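# Level the wobbly stand holding a network switch

## Task

Get the wobbly stand resting steadily and level on the table top, wedges allowed, with the network switch still sitting on it; then release everything and pull the arms away, since a result that holds only because the robot props it up is not accepted.

## Robot and tools

Robot: two 6-joint arms with parallel grippers, named left_arm and right_arm. The names are not image sides. Both arms face each other across a table. left_arm's base is at (+0.098, +0.420, +0.039) m and right_arm's at (-0.006, -0.521, +0.052) m. Everything is reported in one scene frame: origin at the table centre, +z up, table surface at z = +0.020 m, left_arm on the +y side.

Joint order in every row and every per-joint list: waist (joint_0), shoulder (joint_1), elbow (joint_2), wrist pitch (joint_3), wrist yaw (joint_4), wrist roll (joint_5). Stated ranges in rad: waist -3.054..3.054, shoulder 0..3.142, elbow 0..2.356, wrist pitch -1.571..1.571, wrist yaw -1.571..1.571, wrist roll -3.142..3.142. Real ends may differ by up to 0.010 rad.

A row is always 14 numbers, each in [-1, 1], even when one arm stays put: left_arm's six joint values then its opening, then right_arm's six joint values then its opening. Joint values are scaled offsets, not angles: 1.0 equals 0.9615 rad for waist, shoulder and elbow, 1.713 for wrist pitch, 1.767 for wrist yaw, 1.728 for wrist roll. The opening is an absolute gripper setting: +1 fully open (about 0.088 m between pads), empty fingers close at about -0.80, anything lower adds nothing. Closing from fully open takes at least about 0.5 s.

execute_actions(actions): a list of actions; each action is a list of up to 15 rows, each row run for one 1/30 s step; a short action repeats its final row to fill 15 steps (0.5 s). Joint offsets are counted from the joint angles at the beginning of that action, not from the previous row; for the first action, from the last angles reported. An action asking any joint to go more than 0.010 rad beyond its range end (relative to where it starts) is rejected for both arms; if the first action is malformed or fails that check, the call does nothing. An empty list just returns the state and images. Joints are speed-capped: each joint target stays within a lead of the measured angle (0.211 rad waist/shoulder/elbow, 0.213 wrist pitch, 0.267 wrist yaw, 0.228 wrist roll), and targets are pulled back if they would shift the gripper more than 70 mm, so big moves need several actions; finish an unfinished motion with a new command.

move(target, speed, blocking): target is one 14-number row as above; its offsets are measured from the Joint positions in the latest result that showed them, giving a destination. All joints follow paths that finish together (0.5 to 10 s), so grippers travel on curves, and nothing avoids obstacles or the other arm. speed is the top rate in rad/s of the joint with the longest way to go, 0.01 to 2, default 0.5. blocking=false returns after 0.5 s while motion continues; you must wait or stop before sending anything else. The result adds a move: line with the ending (done, off_target, moving, held, fault), limits=held or limits=none, and each arm's joint furthest from target. Faster moves and targets set deeper past a contact press harder.

wait(seconds): 0 to 10; arms hold their last command; a running move continues. stop(): brakes a running move (fingers keep moving). zoom_image(camera, region): camera is cam_head_left, cam_head_right, cam_left_wrist or cam_right_wrist (all 504x504); region is [x0, y0, x1, y1] pixels from top-left, at most 504 by 504. read_manual(section) only returns licence text. finished_scene(scene): ends the current scene, given its number; irreversible; do it only after letting go and moving clear.

Results: each arm's gripper position (m) and quaternion wxyz plus velocities in the scene frame; the position is the point between the pads, 3 to 4 cm behind the tips, along the gripper's +x (fingers close along its y), and can be slightly off at long reach. Joint positions/velocities per arm end with pad gap in m. Joint targets shows what joints are currently driven toward. grip_measured is the opening on the command scale; squeezing something reads up to about 0.061 narrower. To hold firmly command about 0.07 below grip_measured. Also: Joint torques, External joint torques (estimates, noisy), step readings with HELD marks, 'joint sent to its limit', 'joint command not followed' (clearance check altered targets), MOTOR HOT from 50 °C, and OVER-TEMPERATURE FAULT at 95 °C.

Cautions: joints may stop short from friction, so check the result after each motion. Contact torque reaching a load limit (waist 16.8, shoulder 20.8, elbow 20.8, wrist pitch 5.49, wrist yaw 5.47, wrist roll 5.13 N m, held weight included) freezes that arm for 10 s. Keep the arms from hitting or pressing each other. Do not knock or place anything off the table; avoid drops, slams and hard shoves. Held parts or loose items may get occasional brief tugs. Holding loads heats motors.

Each tool is called as name(argument=value, ...), one argument or row to a line, values as JSON.

## Session

execute_actions(
  actions=[],
)

Scene clock: 0.00 s.
left_arm: end_effector_position=(-0.3082, +0.3163, +0.2086) grip_measured=+0.850 end_effector_quat_wxyz=(+0.509, +0.321, +0.697, -0.388) end_effector_velocity=(-0.002, +0.002, -0.001) end_effector_angular_velocity=(+0.008, +0.004, +0.003) | right_arm: end_effector_position=(-0.3174, -0.1889, +0.1256) grip_measured=+0.839 end_effector_quat_wxyz=(-0.268, -0.311, -0.494, +0.766) end_effector_velocity=(+0.001, +0.002, +0.000) end_effector_angular_velocity=(+0.015, -0.001, +0.001)
Joint names: [waist, shoulder, elbow, wrist pitch, wrist yaw, wrist roll]
Joint positions: left_arm=[-0.904  1.936  1.813 -1.196  0.131 -1.797  0.081] | right_arm=[ 0.417  2.075  1.49  -0.652 -0.669 -2.137  0.08 ]
Joint velocities: left_arm=[-0.002  0.002 -0.002  0.007  0.007 -0.007 -0.   ] | right_arm=[-0.002 -0.002 -0.002  0.007  0.007 -0.007 -0.   ]
Joint torques (N m, as the arm reports them, + toward a larger angle): no reading
External joint torques (N m, as the arm's controller estimates them; a push from outside toward a larger angle lowers the number): no reading
Heat: left arm: hottest waist 26 °C (+0.0 °C/min); right arm: hottest shoulder 27 °C (+0.0 °C/min).
Joint targets: left_arm=[-0.904 1.936 1.813 -1.196 0.131 -1.797] | right_arm=[0.417 2.075 1.490 -0.652 -0.669 -2.137]

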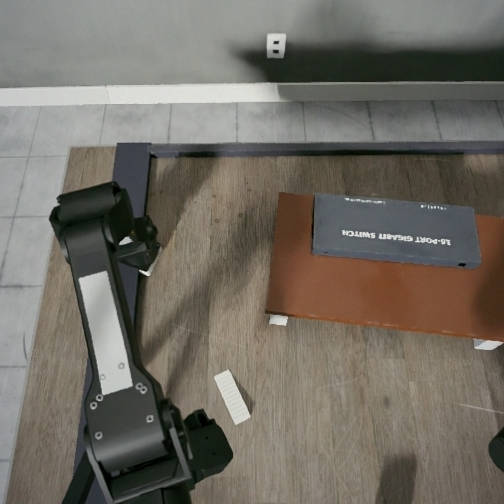

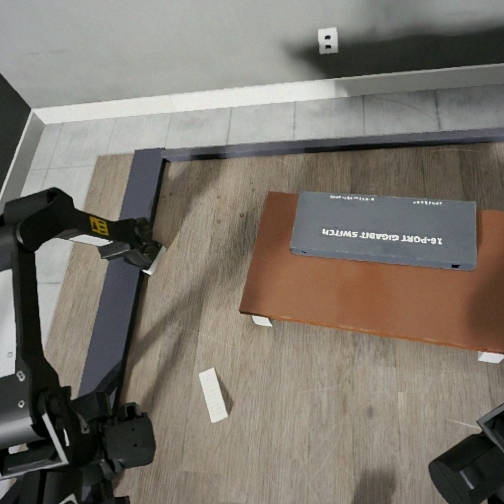

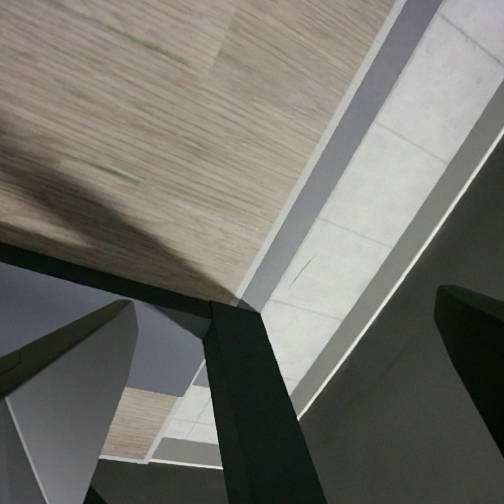

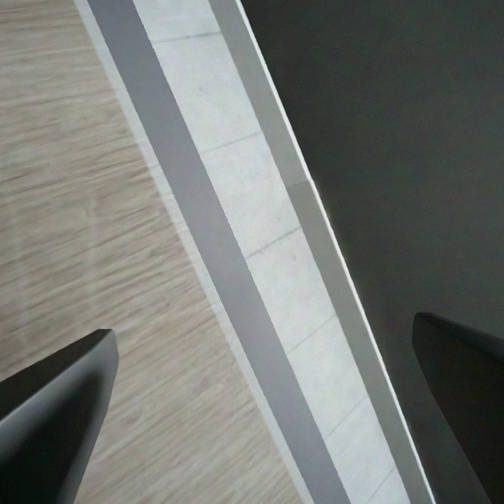

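move(
  target=[0.13,0.1,-0.42,0.76,-0.475,0.52,0.85,0.2,0,-0.2,0.6,0.63,0.62,0.85],
  speed=1.2,
)

move(
  target=[0.13,0.39,-0.42,0.76,-0.475,0.52,0.85,0.2,0.35,-0.31,0.6,0.63,0.62,0.85],
  speed=1.2,
)

Scene clock: 4.67 s.
left_arm: end_effector_position=(-0.3469, +0.1143, +0.2077) grip_measured=+0.850 end_effector_quat_wxyz=(+0.571, -0.011, +0.328, -0.753) end_effector_velocity=(+0.003, -0.001, -0.001) end_effector_angular_velocity=(+0.007, +0.011, +0.017) | right_arm: end_effector_position=(-0.3297, -0.0683, +0.1800) grip_measured=+0.847 end_effector_quat_wxyz=(+0.403, -0.465, -0.369, +0.697) end_effector_velocity=(+0.001, -0.000, +0.002) end_effector_angular_velocity=(+0.009, -0.013, +0.012)
Joint names: [waist, shoulder, elbow, wrist pitch, wrist yaw, wrist roll]
Joint positions: left_arm=[-0.781  2.016  1.422  0.104 -0.706 -0.906  0.081] | right_arm=[ 0.607  2.075  1.305  0.372  0.442 -1.071  0.081]
Joint velocities: left_arm=[ 0.002 -0.002 -0.002 -0.007 -0.007 -0.022 -0.   ] | right_arm=[-0.002 -0.007 -0.007  0.007 -0.007 -0.022 -0.   ]
Joint torques (N m, as the arm reports them, + toward a larger angle): left_arm=[ 0.22 -7.45  5.28  1.8  -0.39  0.23] | right_arm=[ 0.2  -9.17  5.34  1.71  0.18  0.17]
External joint torques (N m, as the arm's controller estimates them; a push from outside toward a larger angle lowers the number): left_arm=[ 0.16  2.17 -1.17  0.31 -0.16  0.19] | right_arm=[ 0.2   0.61 -0.85  0.06  0.08  0.12]
Heat: left arm: hottest shoulder 27 °C (+0.0 °C/min); right arm: hottest shoulder 29 °C (+0.0 °C/min).
Joint targets: left_arm=[-0.779 2.033 1.409 0.106 -0.708 -0.899] | right_arm=[0.609 2.075 1.298 0.375 0.445 -1.066]
move: off_target (left_arm); limits=none; left_arm: farthest joint: the shoulder, 0.016 radians from its target (0.096 radians at the start); right_arm: farthest joint: the elbow, 0.007 radians from its target (0.193 radians at the start)

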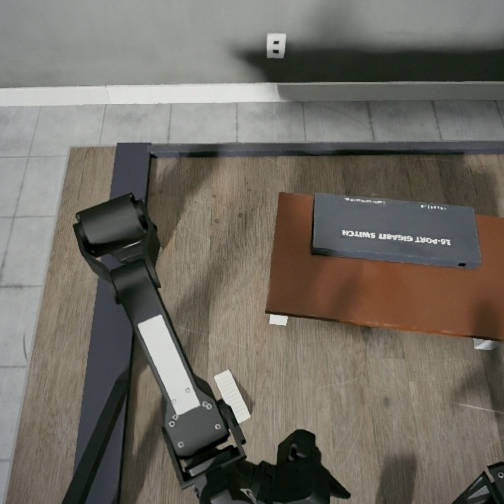

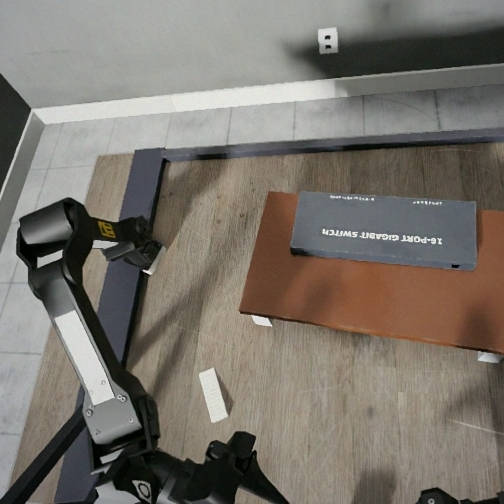

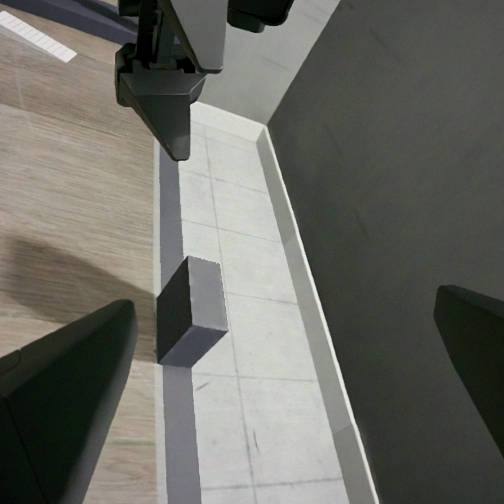

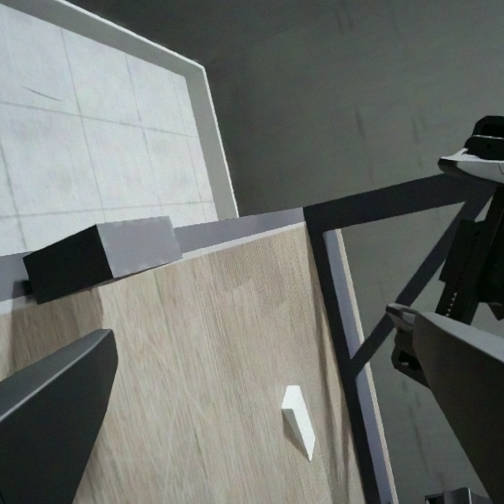

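Scene clock: 6.47 s.
left_arm: end_effector_position=(-0.1620, +0.0875, +0.1039) grip_measured=+0.850 end_effector_quat_wxyz=(+0.863, -0.030, +0.017, -0.503) end_effector_velocity=(+0.000, +0.001, +0.002) end_effector_angular_velocity=(+0.005, -0.008, +0.005) | right_arm: end_effector_position=(-0.2261, -0.1674, +0.1044) grip_measured=+0.848 end_effector_quat_wxyz=(+0.891, +0.003, +0.001, +0.455) end_effector_velocity=(+0.001, +0.000, -0.001) end_effector_angular_velocity=(-0.003, -0.004, +0.005)
Joint names: [waist, shoulder, elbow, wrist pitch, wrist yaw, wrist roll]
Joint positions: left_arm=[-0.658  2.376  1.027  1.404 -1.543 -0.014  0.081] | right_arm=[ 0.796  2.399  1.012  1.398  1.553 -0.004  0.081]
Joint velocities: left_arm=[-0.002 -0.007 -0.002 -0.007 -0.007  0.007 -0.   ] | right_arm=[-0.002 -0.002 -0.007 -0.007 -0.007  0.007 -0.   ]
Joint torques (N m, as the arm reports them, + toward a larger angle): left_arm=[ 0.33 -6.5   2.59  1.37 -0.09  0.2 ] | right_arm=[ 0.22 -6.78  2.55  1.1   0.08  0.13]
External joint torques (N m, as the arm's controller estimates them; a push from outside toward a larger angle lowers the number): left_arm=[ 0.34  2.31 -0.88  0.33 -0.13  0.18] | right_arm=[ 0.22  1.9  -0.7   0.04  0.09  0.12]
Heat: left arm: hottest shoulder 27 °C (+9.3 °C/min); right arm: hottest shoulder 29 °C (+18.6 °C/min).
Joint targets: left_arm=[-0.656 2.391 1.018 1.406 -1.545 -0.007] | right_arm=[0.799 2.412 1.007 1.400 1.555 0.001]
move: off_target (left_arm, right_arm); limits=none; left_arm: farthest joint: the shoulder, 0.015 radians from its target (0.375 radians at the start); right_arm: farthest joint: the shoulder, 0.012 radians from its target (0.336 radians at the start)

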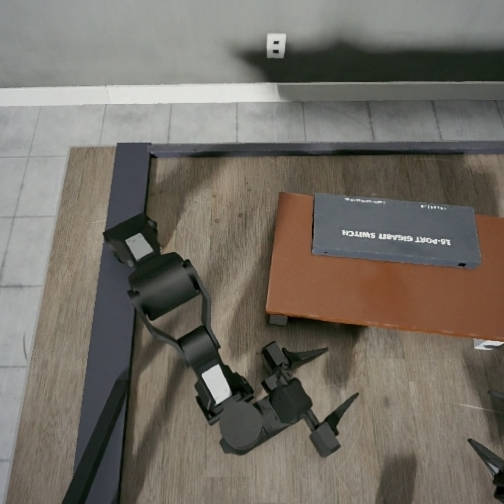

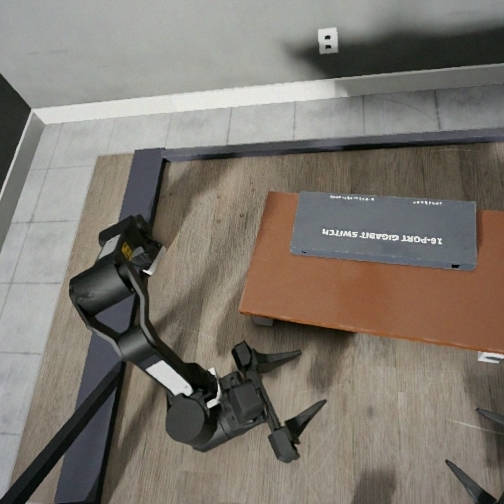

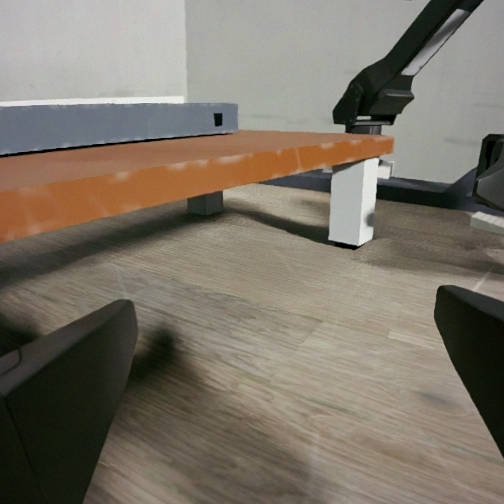

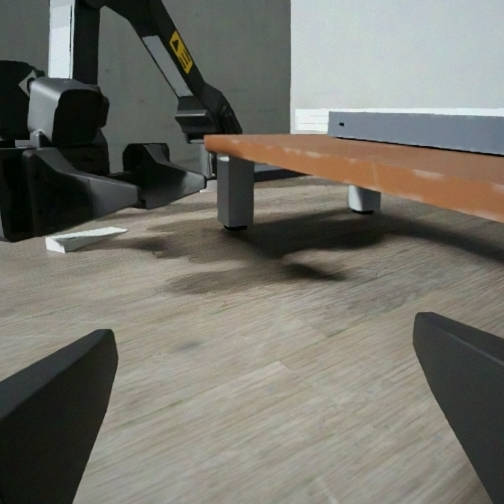

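move(
  target=[0,-0.645,0.57,-0.8,0.873,0,-0.9,-0.05,-0.54,0.5,-0.75,-0.879,0,0.85],
  speed=1.2,
)

move(
  target=[0.71,0,0,-0.83,0,0,-0.9,0,0,0,-0.757,0,0,0.85],
  speed=1.2,
)

Scene clock: 11.87 s.
left_arm: end_effector_position=(-0.3622, +0.1419, +0.3762) grip_measured=-0.785 end_effector_quat_wxyz=(+0.269, +0.078, +0.029, -0.960) end_effector_velocity=(+0.001, +0.000, -0.002) end_effector_angular_velocity=(+0.016, -0.010, -0.004) | right_arm: end_effector_position=(-0.4382, -0.1640, +0.3011) grip_measured=+0.848 end_effector_quat_wxyz=(+0.335, -0.138, +0.047, +0.931) end_effector_velocity=(+0.003, +0.001, -0.004) end_effector_angular_velocity=(-0.018, -0.014, -0.012)
Joint names: [waist, shoulder, elbow, wrist pitch, wrist yaw, wrist roll]
Joint positions: left_arm=[-0.658  1.764  1.564  0.034 -0.003 -0.014  0.001] | right_arm=[ 0.751  1.891  1.485  0.114  0.002 -0.004  0.081]
Joint velocities: left_arm=[ 0.002 -0.002  0.002 -0.022  0.007 -0.007 -0.   ] | right_arm=[-0.002 -0.002 -0.002 -0.022  0.007  0.007 -0.   ]
Joint torques (N m, as the arm reports them, + toward a larger angle): left_arm=[-0.01 -8.57  9.03  1.94  0.   -0.02] | right_arm=[-0.23 -9.93  7.91  1.52 -0.07 -0.02]
External joint torques (N m, as the arm's controller estimates them; a push from outside toward a larger angle lowers the number): left_arm=[-0.05 -0.12  2.    0.18  0.01 -0.03] | right_arm=[-0.2  -0.78  1.07 -0.21 -0.07 -0.03]
Heat: left arm: hottest shoulder 28 °C (+10.1 °C/min); right arm: hottest shoulder 31 °C (+20.2 °C/min).
Joint targets: left_arm=[-0.658 1.756 1.575 0.034 -0.000 -0.014] | right_arm=[0.748 1.880 1.492 0.113 -0.000 -0.004]
move: off_target (left_arm, right_arm); limits=none; left_arm: farthest joint: the elbow, 0.011 radians from its target (0.548 radians at the start); right_arm: farthest joint: the shoulder, 0.012 radians from its target (0.520 radians at the start)

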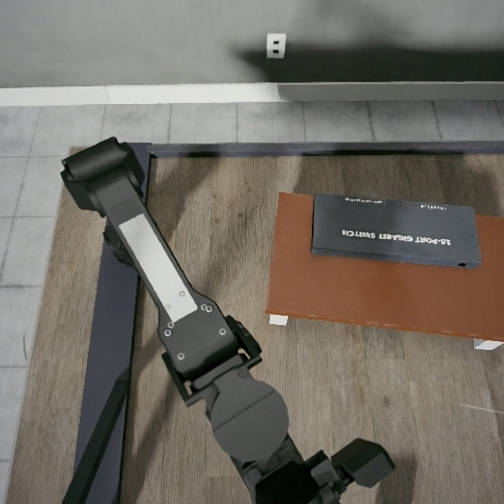

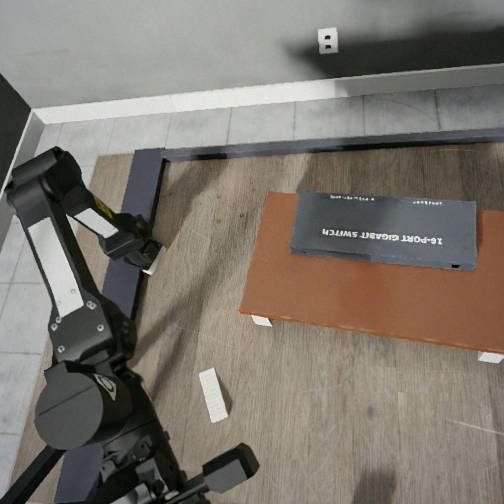

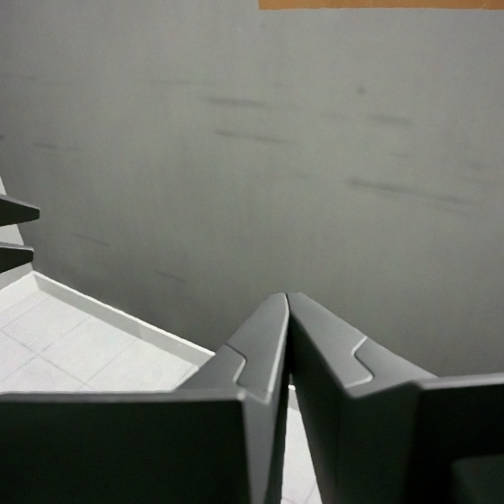

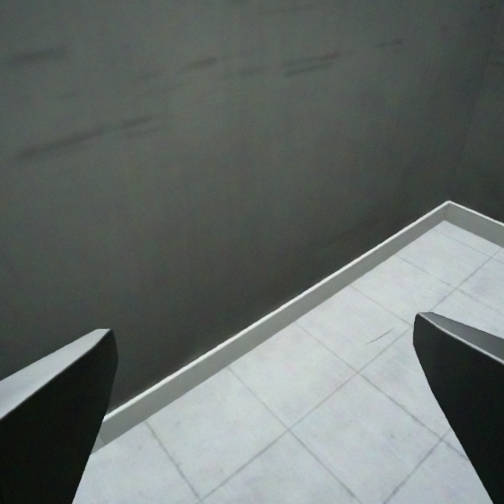

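Scene clock: 13.77 s.
left_arm: end_effector_position=(-0.0106, +0.1198, +0.1939) grip_measured=-0.785 end_effector_quat_wxyz=(+0.408, +0.581, +0.412, -0.571) end_effector_velocity=(+0.003, +0.001, +0.002) end_effector_angular_velocity=(-0.005, -0.022, +0.005) | right_arm: end_effector_position=(-0.2743, -0.2992, +0.1459) grip_measured=+0.848 end_effector_quat_wxyz=(+0.236, -0.672, +0.239, +0.660) end_effector_velocity=(+0.002, -0.002, +0.000) end_effector_angular_velocity=(-0.010, -0.001, +0.005)
Joint names: [waist, shoulder, elbow, wrist pitch, wrist yaw, wrist roll]
Joint positions: left_arm=[ 0.021  1.764  1.564 -1.386 -0.003 -0.014  0.001] | right_arm=[ 0.751  1.891  1.485 -1.181  0.002 -0.004  0.081]
Joint velocities: left_arm=[-0.002 -0.007 -0.002 -0.007 -0.022 -0.007 -0.   ] | right_arm=[-0.002 -0.002 -0.002 -0.007 -0.007 -0.007 -0.   ]
Joint torques (N m, as the arm reports them, + toward a larger angle): left_arm=[ 0.37 -6.57  5.92  0.28 -0.08 -0.02] | right_arm=[-0.01 -7.36  5.49 -0.07 -0.01 -0.02]
External joint torques (N m, as the arm's controller estimates them; a push from outside toward a larger angle lowers the number): left_arm=[ 0.4   0.54  0.28 -0.02 -0.07 -0.02] | right_arm=[-0.01  0.42  0.01 -0.38  0.   -0.02]
Heat: left arm: hottest shoulder 28 °C (+8.7 °C/min); right arm: hottest shoulder 31 °C (+17.4 °C/min).
Joint targets: left_arm=[0.024 1.764 1.564 -1.388 -0.003 -0.014] | right_arm=[0.751 1.891 1.485 -1.183 0.002 -0.004]
move: done; limits=none; left_arm: farthest joint: the waist, 0.004 radians from its target (0.683 radians at the start); right_arm: farthest joint: the wrist pitch, 0.002 radians from its target (1.297 radians at the start)

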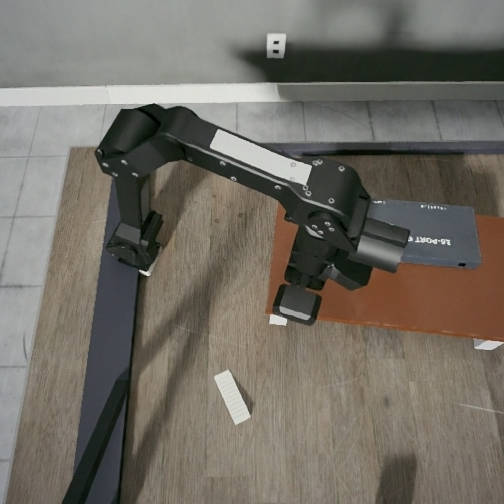

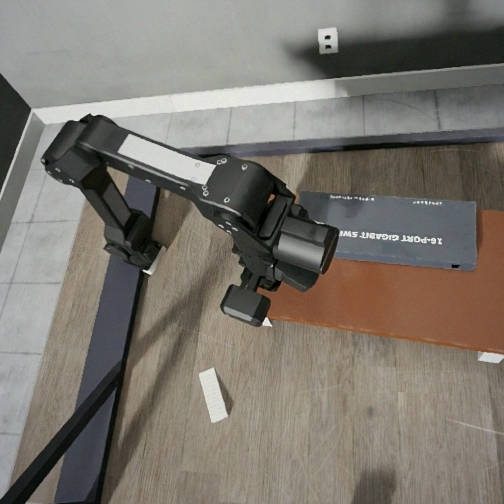

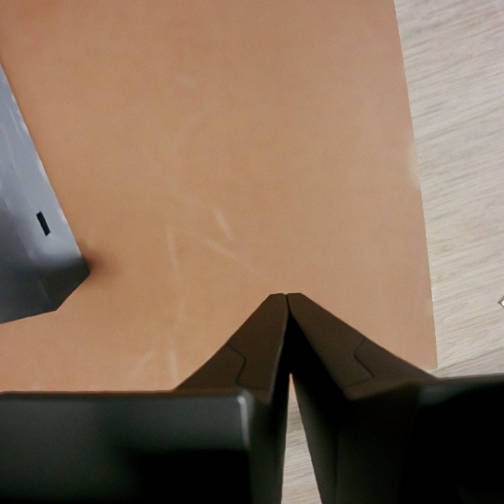

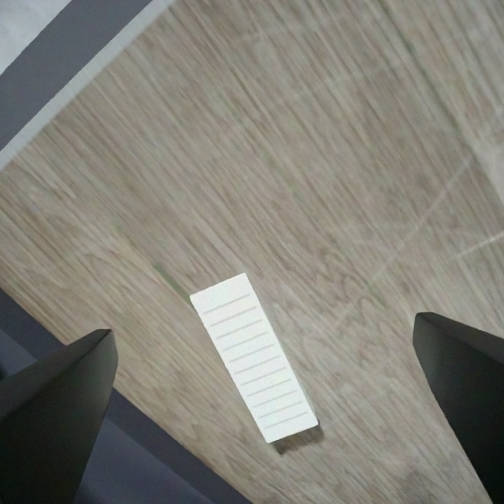

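move(
  target=[0,0,0,0,0,0,-0.9,-0.05,-0.32,-0.354,0.027,0,0.8,0.85],
  speed=1.2,
)

move(
  target=[0,0,0,0,0,0,-0.9,0,0,0,0,0,0.74,0.85],
  speed=1.2,
)

Scene clock: 19.53 s.
left_arm: end_effector_position=(-0.0106, +0.1198, +0.1939) grip_measured=-0.785 end_effector_quat_wxyz=(+0.408, +0.581, +0.412, -0.571) end_effector_velocity=(+0.001, +0.002, -0.001) end_effector_angular_velocity=(+0.009, -0.011, -0.010) | right_arm: end_effector_position=(-0.2068, -0.3390, +0.1498) grip_measured=+0.848 end_effector_quat_wxyz=(+0.617, -0.353, +0.613, +0.346) end_effector_velocity=(+0.004, -0.003, +0.000) end_effector_angular_velocity=(-0.009, -0.021, +0.010)
Joint names: [waist, shoulder, elbow, wrist pitch, wrist yaw, wrist roll]
Joint positions: left_arm=[ 0.021  1.764  1.564 -1.386 -0.003 -0.014  0.001] | right_arm=[ 0.706  1.596  1.151 -1.137  0.002  1.373  0.081]
Joint velocities: left_arm=[-0.002  0.002 -0.002 -0.007 -0.007  0.007  0.   ] | right_arm=[ 0.002 -0.002 -0.002 -0.022  0.007 -0.007 -0.   ]
Joint torques (N m, as the arm reports them, + toward a larger angle): left_arm=[-0.01 -6.41  6.13  0.45 -0.06 -0.02] | right_arm=[-0.23 -6.63  4.61  0.25  0.06  0.11]
External joint torques (N m, as the arm's controller estimates them; a push from outside toward a larger angle lowers the number): left_arm=[ 0.    0.52  0.59  0.15 -0.05 -0.02] | right_arm=[-0.24 -1.04 -0.79 -0.02  0.    0.11]
Heat: left arm: hottest shoulder 29 °C (+9.2 °C/min); right arm: hottest shoulder 32 °C (+15.4 °C/min).
Joint targets: left_arm=[0.021 1.764 1.564 -1.386 -0.003 -0.014] | right_arm=[0.703 1.584 1.145 -1.134 0.002 1.378]
move: off_target (right_arm); limits=none; left_arm: farthest joint: the waist, 0.000 radians from its target (0.000 radians at the start); right_arm: farthest joint: the shoulder, 0.012 radians from its target (0.308 radians at the start)

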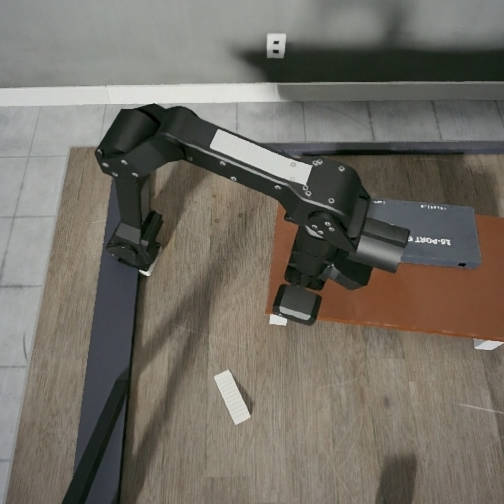

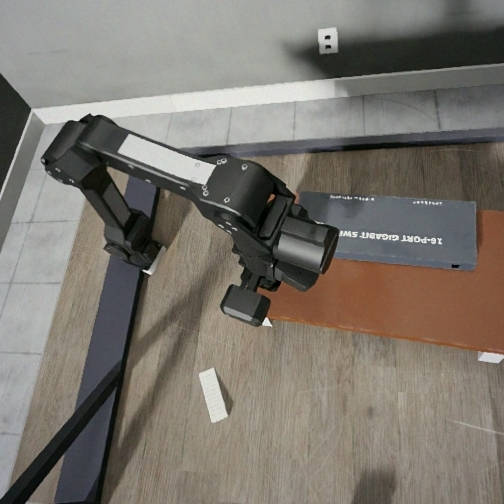

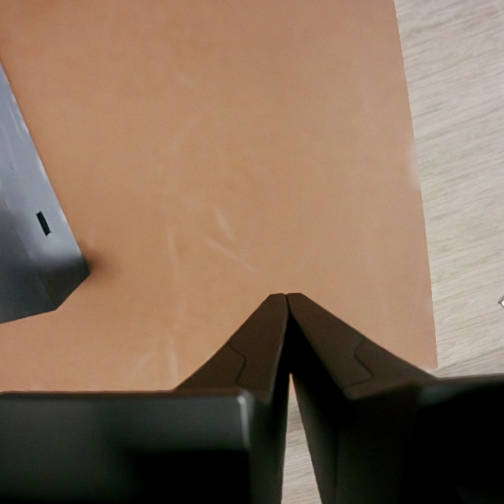

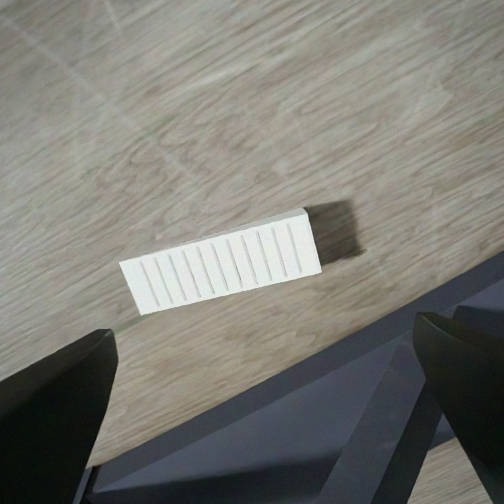

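Scene clock: 21.33 s.
left_arm: end_effector_position=(-0.0106, +0.1198, +0.1939) grip_measured=-0.785 end_effector_quat_wxyz=(+0.408, +0.581, +0.412, -0.571) end_effector_velocity=(+0.001, +0.002, +0.000) end_effector_angular_velocity=(+0.004, -0.010, +0.019) | right_arm: end_effector_position=(-0.2068, -0.3390, +0.1498) grip_measured=+0.848 end_effector_quat_wxyz=(+0.705, +0.083, +0.699, -0.086) end_effector_velocity=(-0.000, +0.001, -0.000) end_effector_angular_velocity=(-0.000, +0.010, -0.015)
Joint names: [waist, shoulder, elbow, wrist pitch, wrist yaw, wrist roll]
Joint positions: left_arm=[ 0.021  1.764  1.564 -1.386 -0.003 -0.014  0.001] | right_arm=[ 0.706  1.596  1.151 -1.137  0.002  2.647  0.081]
Joint velocities: left_arm=[-0.002 -0.002 -0.002 -0.007 -0.007 -0.022 -0.   ] | right_arm=[-0.007 -0.002 -0.002  0.007 -0.007  0.007 -0.   ]
Joint torques (N m, as the arm reports them, + toward a larger angle): left_arm=[-0.03 -6.53  6.09  0.41 -0.06 -0.01] | right_arm=[ 0.   -5.29  5.34  0.01  0.03  0.12]
External joint torques (N m, as the arm's controller estimates them; a push from outside toward a larger angle lowers the number): left_arm=[-0.06  0.52  0.46  0.1  -0.04 -0.01] | right_arm=[ 0.04  0.23 -0.01 -0.2   0.    0.12]
Heat: left arm: hottest shoulder 29 °C (+8.4 °C/min); right arm: hottest shoulder 32 °C (+14.1 °C/min).
Joint targets: left_arm=[0.021 1.764 1.564 -1.386 -0.003 -0.014] | right_arm=[0.706 1.596 1.151 -1.137 0.002 2.652]
move: done; limits=none; left_arm: farthest joint: the waist, 0.000 radians from its target (0.000 radians at the start); right_arm: farthest joint: the wrist roll, 0.005 radians from its target (1.278 radians at the start)

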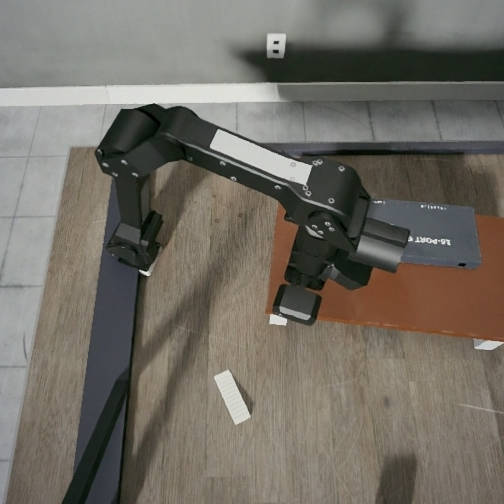

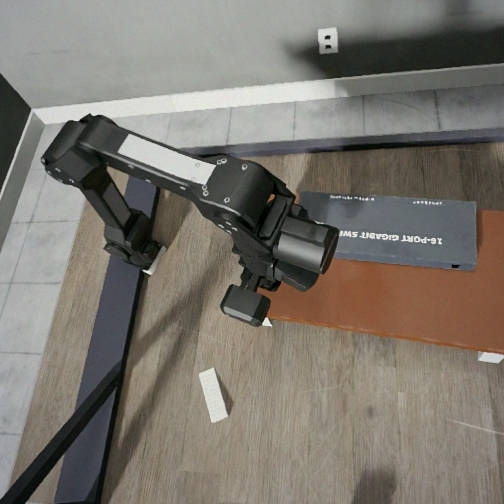

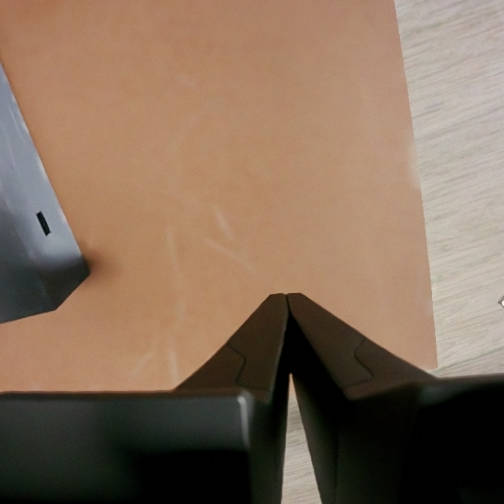

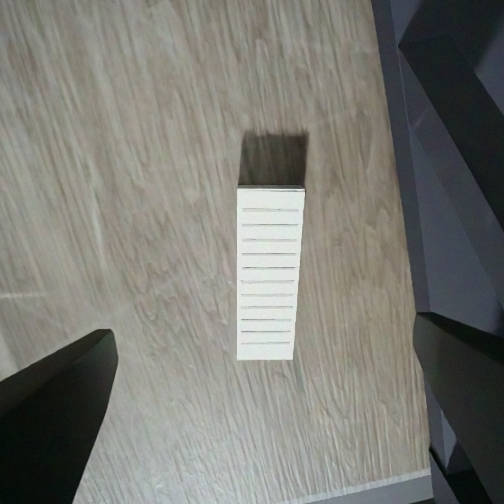

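move(
  target=[0,0,0,0,0,0,-0.9,0,0.14,-0.264,0.229,0,0,0.6],
)

move(
  target=[0,0,0,0,0,0,-0.9,0,0,0,0,0,0,-0.4],
)

move(
  target=[0,0,0,0,0,0,-0.9,0,-0.2,0.4,-0.34,0,0,-0.4],
)

Scene clock: 35.73 s.
left_arm: end_effector_position=(-0.0106, +0.1198, +0.1939) grip_measured=-0.785 end_effector_quat_wxyz=(+0.408, +0.581, +0.412, -0.571) end_effector_velocity=(-0.001, +0.002, +0.001) end_effector_angular_velocity=(+0.005, +0.006, +0.005) | right_arm: end_effector_position=(-0.2167, -0.3373, +0.1140) grip_measured=+0.603 end_effector_quat_wxyz=(+0.653, +0.052, +0.751, -0.080) end_effector_velocity=(+0.000, -0.001, +0.001) end_effector_angular_velocity=(-0.006, +0.004, +0.005)
Joint names: [waist, shoulder, elbow, wrist pitch, wrist yaw, wrist roll]
Joint positions: left_arm=[ 0.021  1.764  1.564 -1.386 -0.003 -0.014  0.001] | right_arm=[ 0.661  1.591  0.991 -0.889 -0.118  2.555  0.069]
Joint velocities: left_arm=[-0.002 -0.002  0.002 -0.007  0.007 -0.007 -0.   ] | right_arm=[-0.002 -0.002  0.002 -0.007 -0.007 -0.007 -0.   ]
Joint torques (N m, as the arm reports them, + toward a larger angle): left_arm=[-0.02 -6.5   5.97  0.4  -0.09 -0.02] | right_arm=[ 0.62 -3.27  4.32  1.12  0.49  0.34]
External joint torques (N m, as the arm's controller estimates them; a push from outside toward a larger angle lowers the number): left_arm=[-0.01  0.58  0.34  0.1  -0.08 -0.02] | right_arm=[ 0.63  2.22 -1.01  0.75  0.53  0.34]
Heat: left arm: hottest shoulder 29 °C (+5.0 °C/min); right arm: hottest shoulder 31 °C (+6.7 °C/min).
Joint targets: left_arm=[0.021 1.764 1.564 -1.386 -0.003 -0.014] | right_arm=[0.668 1.609 0.983 -0.876 -0.103 2.566]
TORQUE FAULT: the external load on the wrist pitch of the right arm reached its load limit, and that arm stopped for 10 seconds. That time counts as 19 of the actions that you can send in this scene. A torque fault stops only its own arm. That arm's remaining commands of this call were not run. That arm holds where it stopped, with its grip as last carried out, and accepts commands again: back off and push less far. That arm stops again, at the same cost, whenever a joint's load reaches its limit.
move: fault (right_arm); limits=none; left_arm: farthest joint: the waist, 0.000 radians from its target (0.000 radians at the start); right_arm: farthest joint: the wrist pitch, 0.144 radians from its target (0.392 radians at the start)

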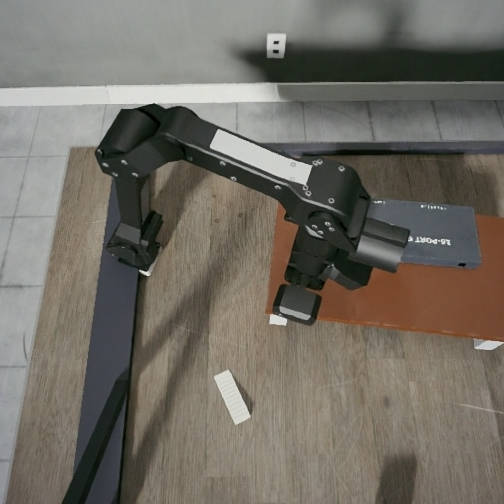

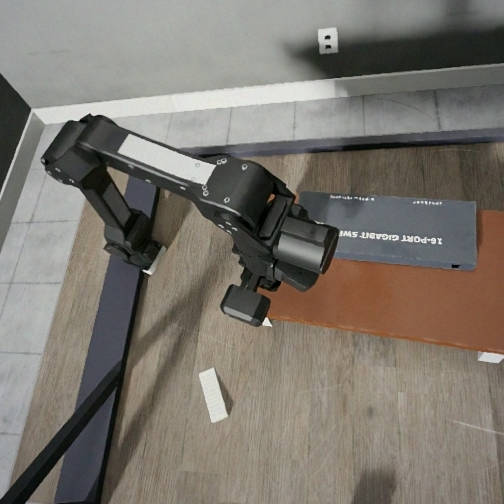

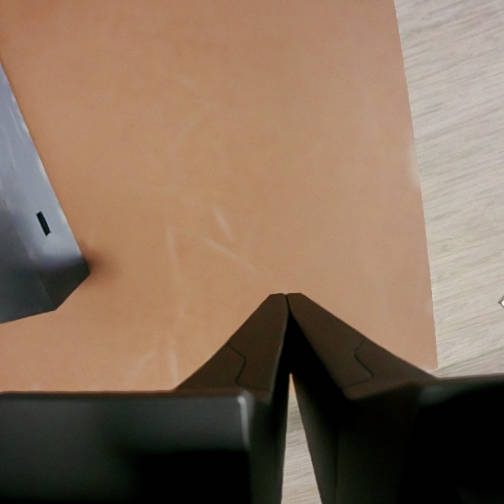

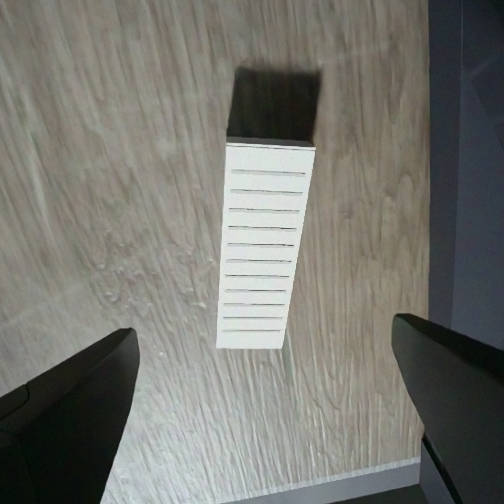

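not run: a fault stop came before this call.

not run: a fault stop came before this call.

move(
  target=[0,0,0,0,0,0,-0.9,-0.043,0.03,0.1,-0.08,0.067,0.006,1],
  speed=0.3,
)

Scene clock: 39.43 s.
left_arm: end_effector_position=(-0.0106, +0.1198, +0.1939) grip_measured=-0.785 end_effector_quat_wxyz=(+0.408, +0.581, +0.412, -0.571) end_effector_velocity=(+0.001, +0.002, -0.001) end_effector_angular_velocity=(+0.009, -0.011, +0.019) | right_arm: end_effector_position=(-0.1941, -0.3203, +0.1283) grip_measured=+0.999 end_effector_quat_wxyz=(+0.697, +0.087, +0.707, -0.081) end_effector_velocity=(-0.001, -0.002, +0.001) end_effector_angular_velocity=(-0.007, +0.004, -0.005)
Joint names: [waist, shoulder, elbow, wrist pitch, wrist yaw, wrist roll]
Joint positions: left_arm=[ 0.021  1.764  1.564 -1.386 -0.003 -0.014  0.001] | right_arm=[ 0.622  1.61   1.078 -1.023 -0.002  2.561  0.088]
Joint velocities: left_arm=[-0.002  0.002 -0.002 -0.007 -0.007 -0.022  0.   ] | right_arm=[ 0.002 -0.002  0.002 -0.007 -0.007  0.007 -0.   ]
Joint torques (N m, as the arm reports them, + toward a larger angle): left_arm=[-0.01 -6.39  6.05  0.43 -0.03 -0.03] | right_arm=[-0.23 -4.33  6.29 -0.1   0.13  0.12]
External joint torques (N m, as the arm's controller estimates them; a push from outside toward a larger angle lowers the number): left_arm=[-0.02  0.56  0.48  0.11 -0.01 -0.03] | right_arm=[-0.26  1.24  1.01 -0.35  0.09  0.12]
Heat: left arm: hottest shoulder 29 °C (+4.6 °C/min); right arm: hottest shoulder 31 °C (+6.1 °C/min).
Joint targets: left_arm=[0.021 1.764 1.564 -1.386 -0.003 -0.014] | right_arm=[0.619 1.619 1.087 -1.026 0.000 2.565]
move: done; limits=none; left_arm: farthest joint: the waist, 0.000 radians from its target (0.000 radians at the start); right_arm: farthest joint: the shoulder, 0.010 radians from its target (0.029 radians at the start)

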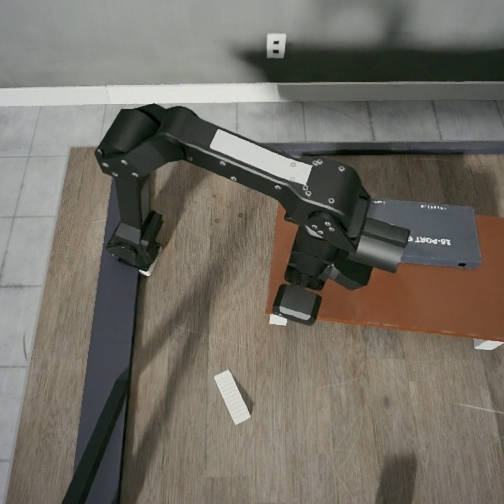

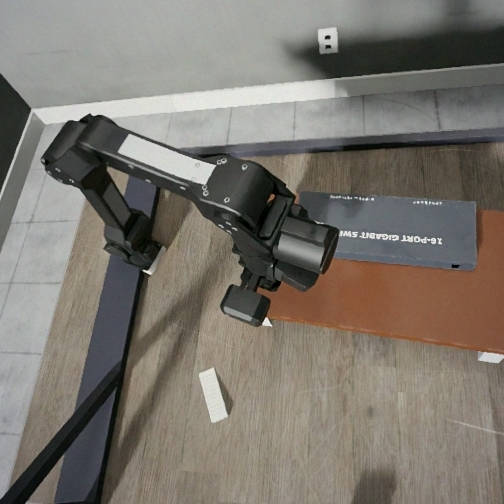

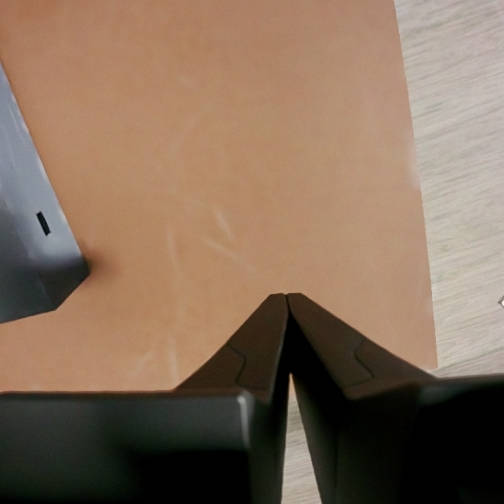

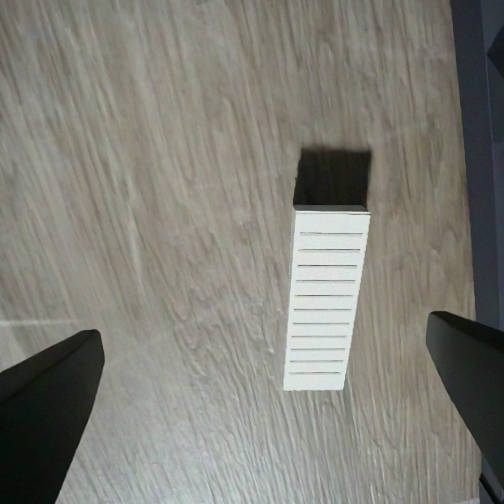

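move(
  target=[0,0,0,0,0,0,-0.9,0,0.095,-0.11,0.105,0,0,1],
  speed=0.15,
)

Scene clock: 43.27 s.
left_arm: end_effector_position=(-0.0106, +0.1198, +0.1939) grip_measured=-0.785 end_effector_quat_wxyz=(+0.408, +0.581, +0.412, -0.571) end_effector_velocity=(+0.001, +0.002, +0.000) end_effector_angular_velocity=(+0.004, -0.009, -0.010) | right_arm: end_effector_position=(-0.1964, -0.3177, +0.0840) grip_measured=+0.999 end_effector_quat_wxyz=(+0.699, +0.086, +0.705, -0.082) end_effector_velocity=(-0.000, -0.004, -0.001) end_effector_angular_velocity=(-0.024, +0.008, -0.010)
Joint names: [waist, shoulder, elbow, wrist pitch, wrist yaw, wrist roll]
Joint positions: left_arm=[ 0.021  1.764  1.564 -1.386 -0.003 -0.014  0.001] | right_arm=[ 0.622  1.692  0.978 -0.846 -0.002  2.561  0.088]
Joint velocities: left_arm=[-0.002 -0.002 -0.002 -0.007 -0.007  0.007  0.   ] | right_arm=[-0.002  0.002 -0.002 -0.007 -0.022  0.007 -0.   ]
Joint torques (N m, as the arm reports them, + toward a larger angle): left_arm=[-0.13 -6.5   6.03  0.39 -0.06 -0.03] | right_arm=[ 0.   -4.5   4.15  0.23  0.04 -0.02]
External joint torques (N m, as the arm's controller estimates them; a push from outside toward a larger angle lowers the number): left_arm=[-0.1   0.51  0.46  0.09 -0.05 -0.03] | right_arm=[-0.02  1.27 -0.77 -0.02  0.01 -0.02]
Heat: left arm: hottest shoulder 30 °C (+5.5 °C/min); right arm: hottest shoulder 31 °C (+5.5 °C/min).
Joint targets: left_arm=[0.021 1.764 1.564 -1.386 -0.003 -0.014] | right_arm=[0.622 1.702 0.972 -0.843 -0.002 2.560]
move: done; limits=none; left_arm: farthest joint: the waist, 0.000 radians from its target (0.000 radians at the start); right_arm: farthest joint: the shoulder, 0.009 radians from its target (0.091 radians at the start)

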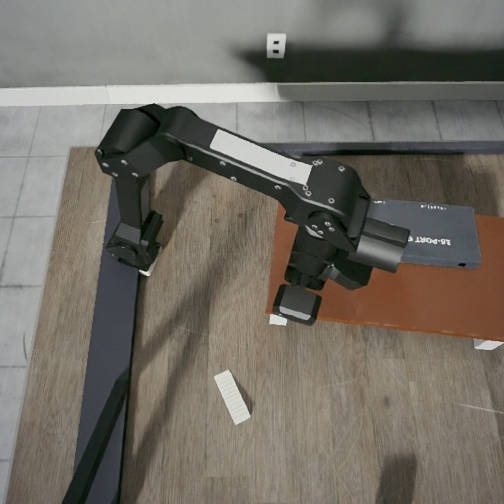

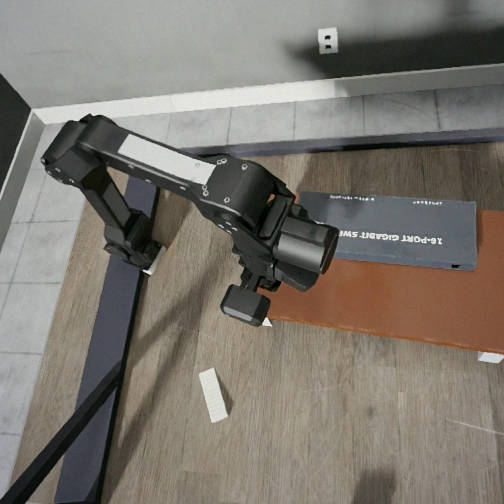

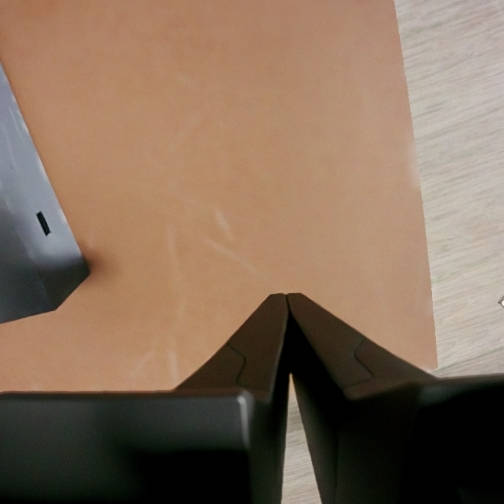

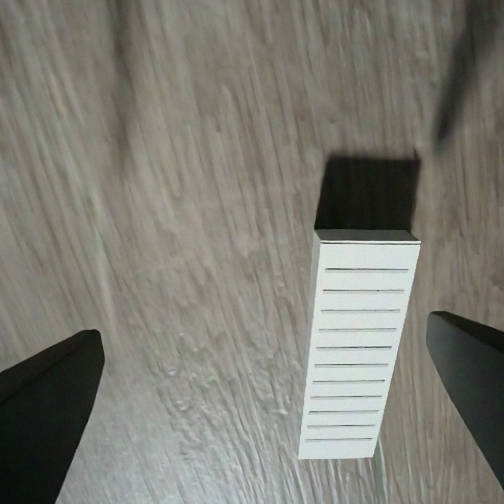

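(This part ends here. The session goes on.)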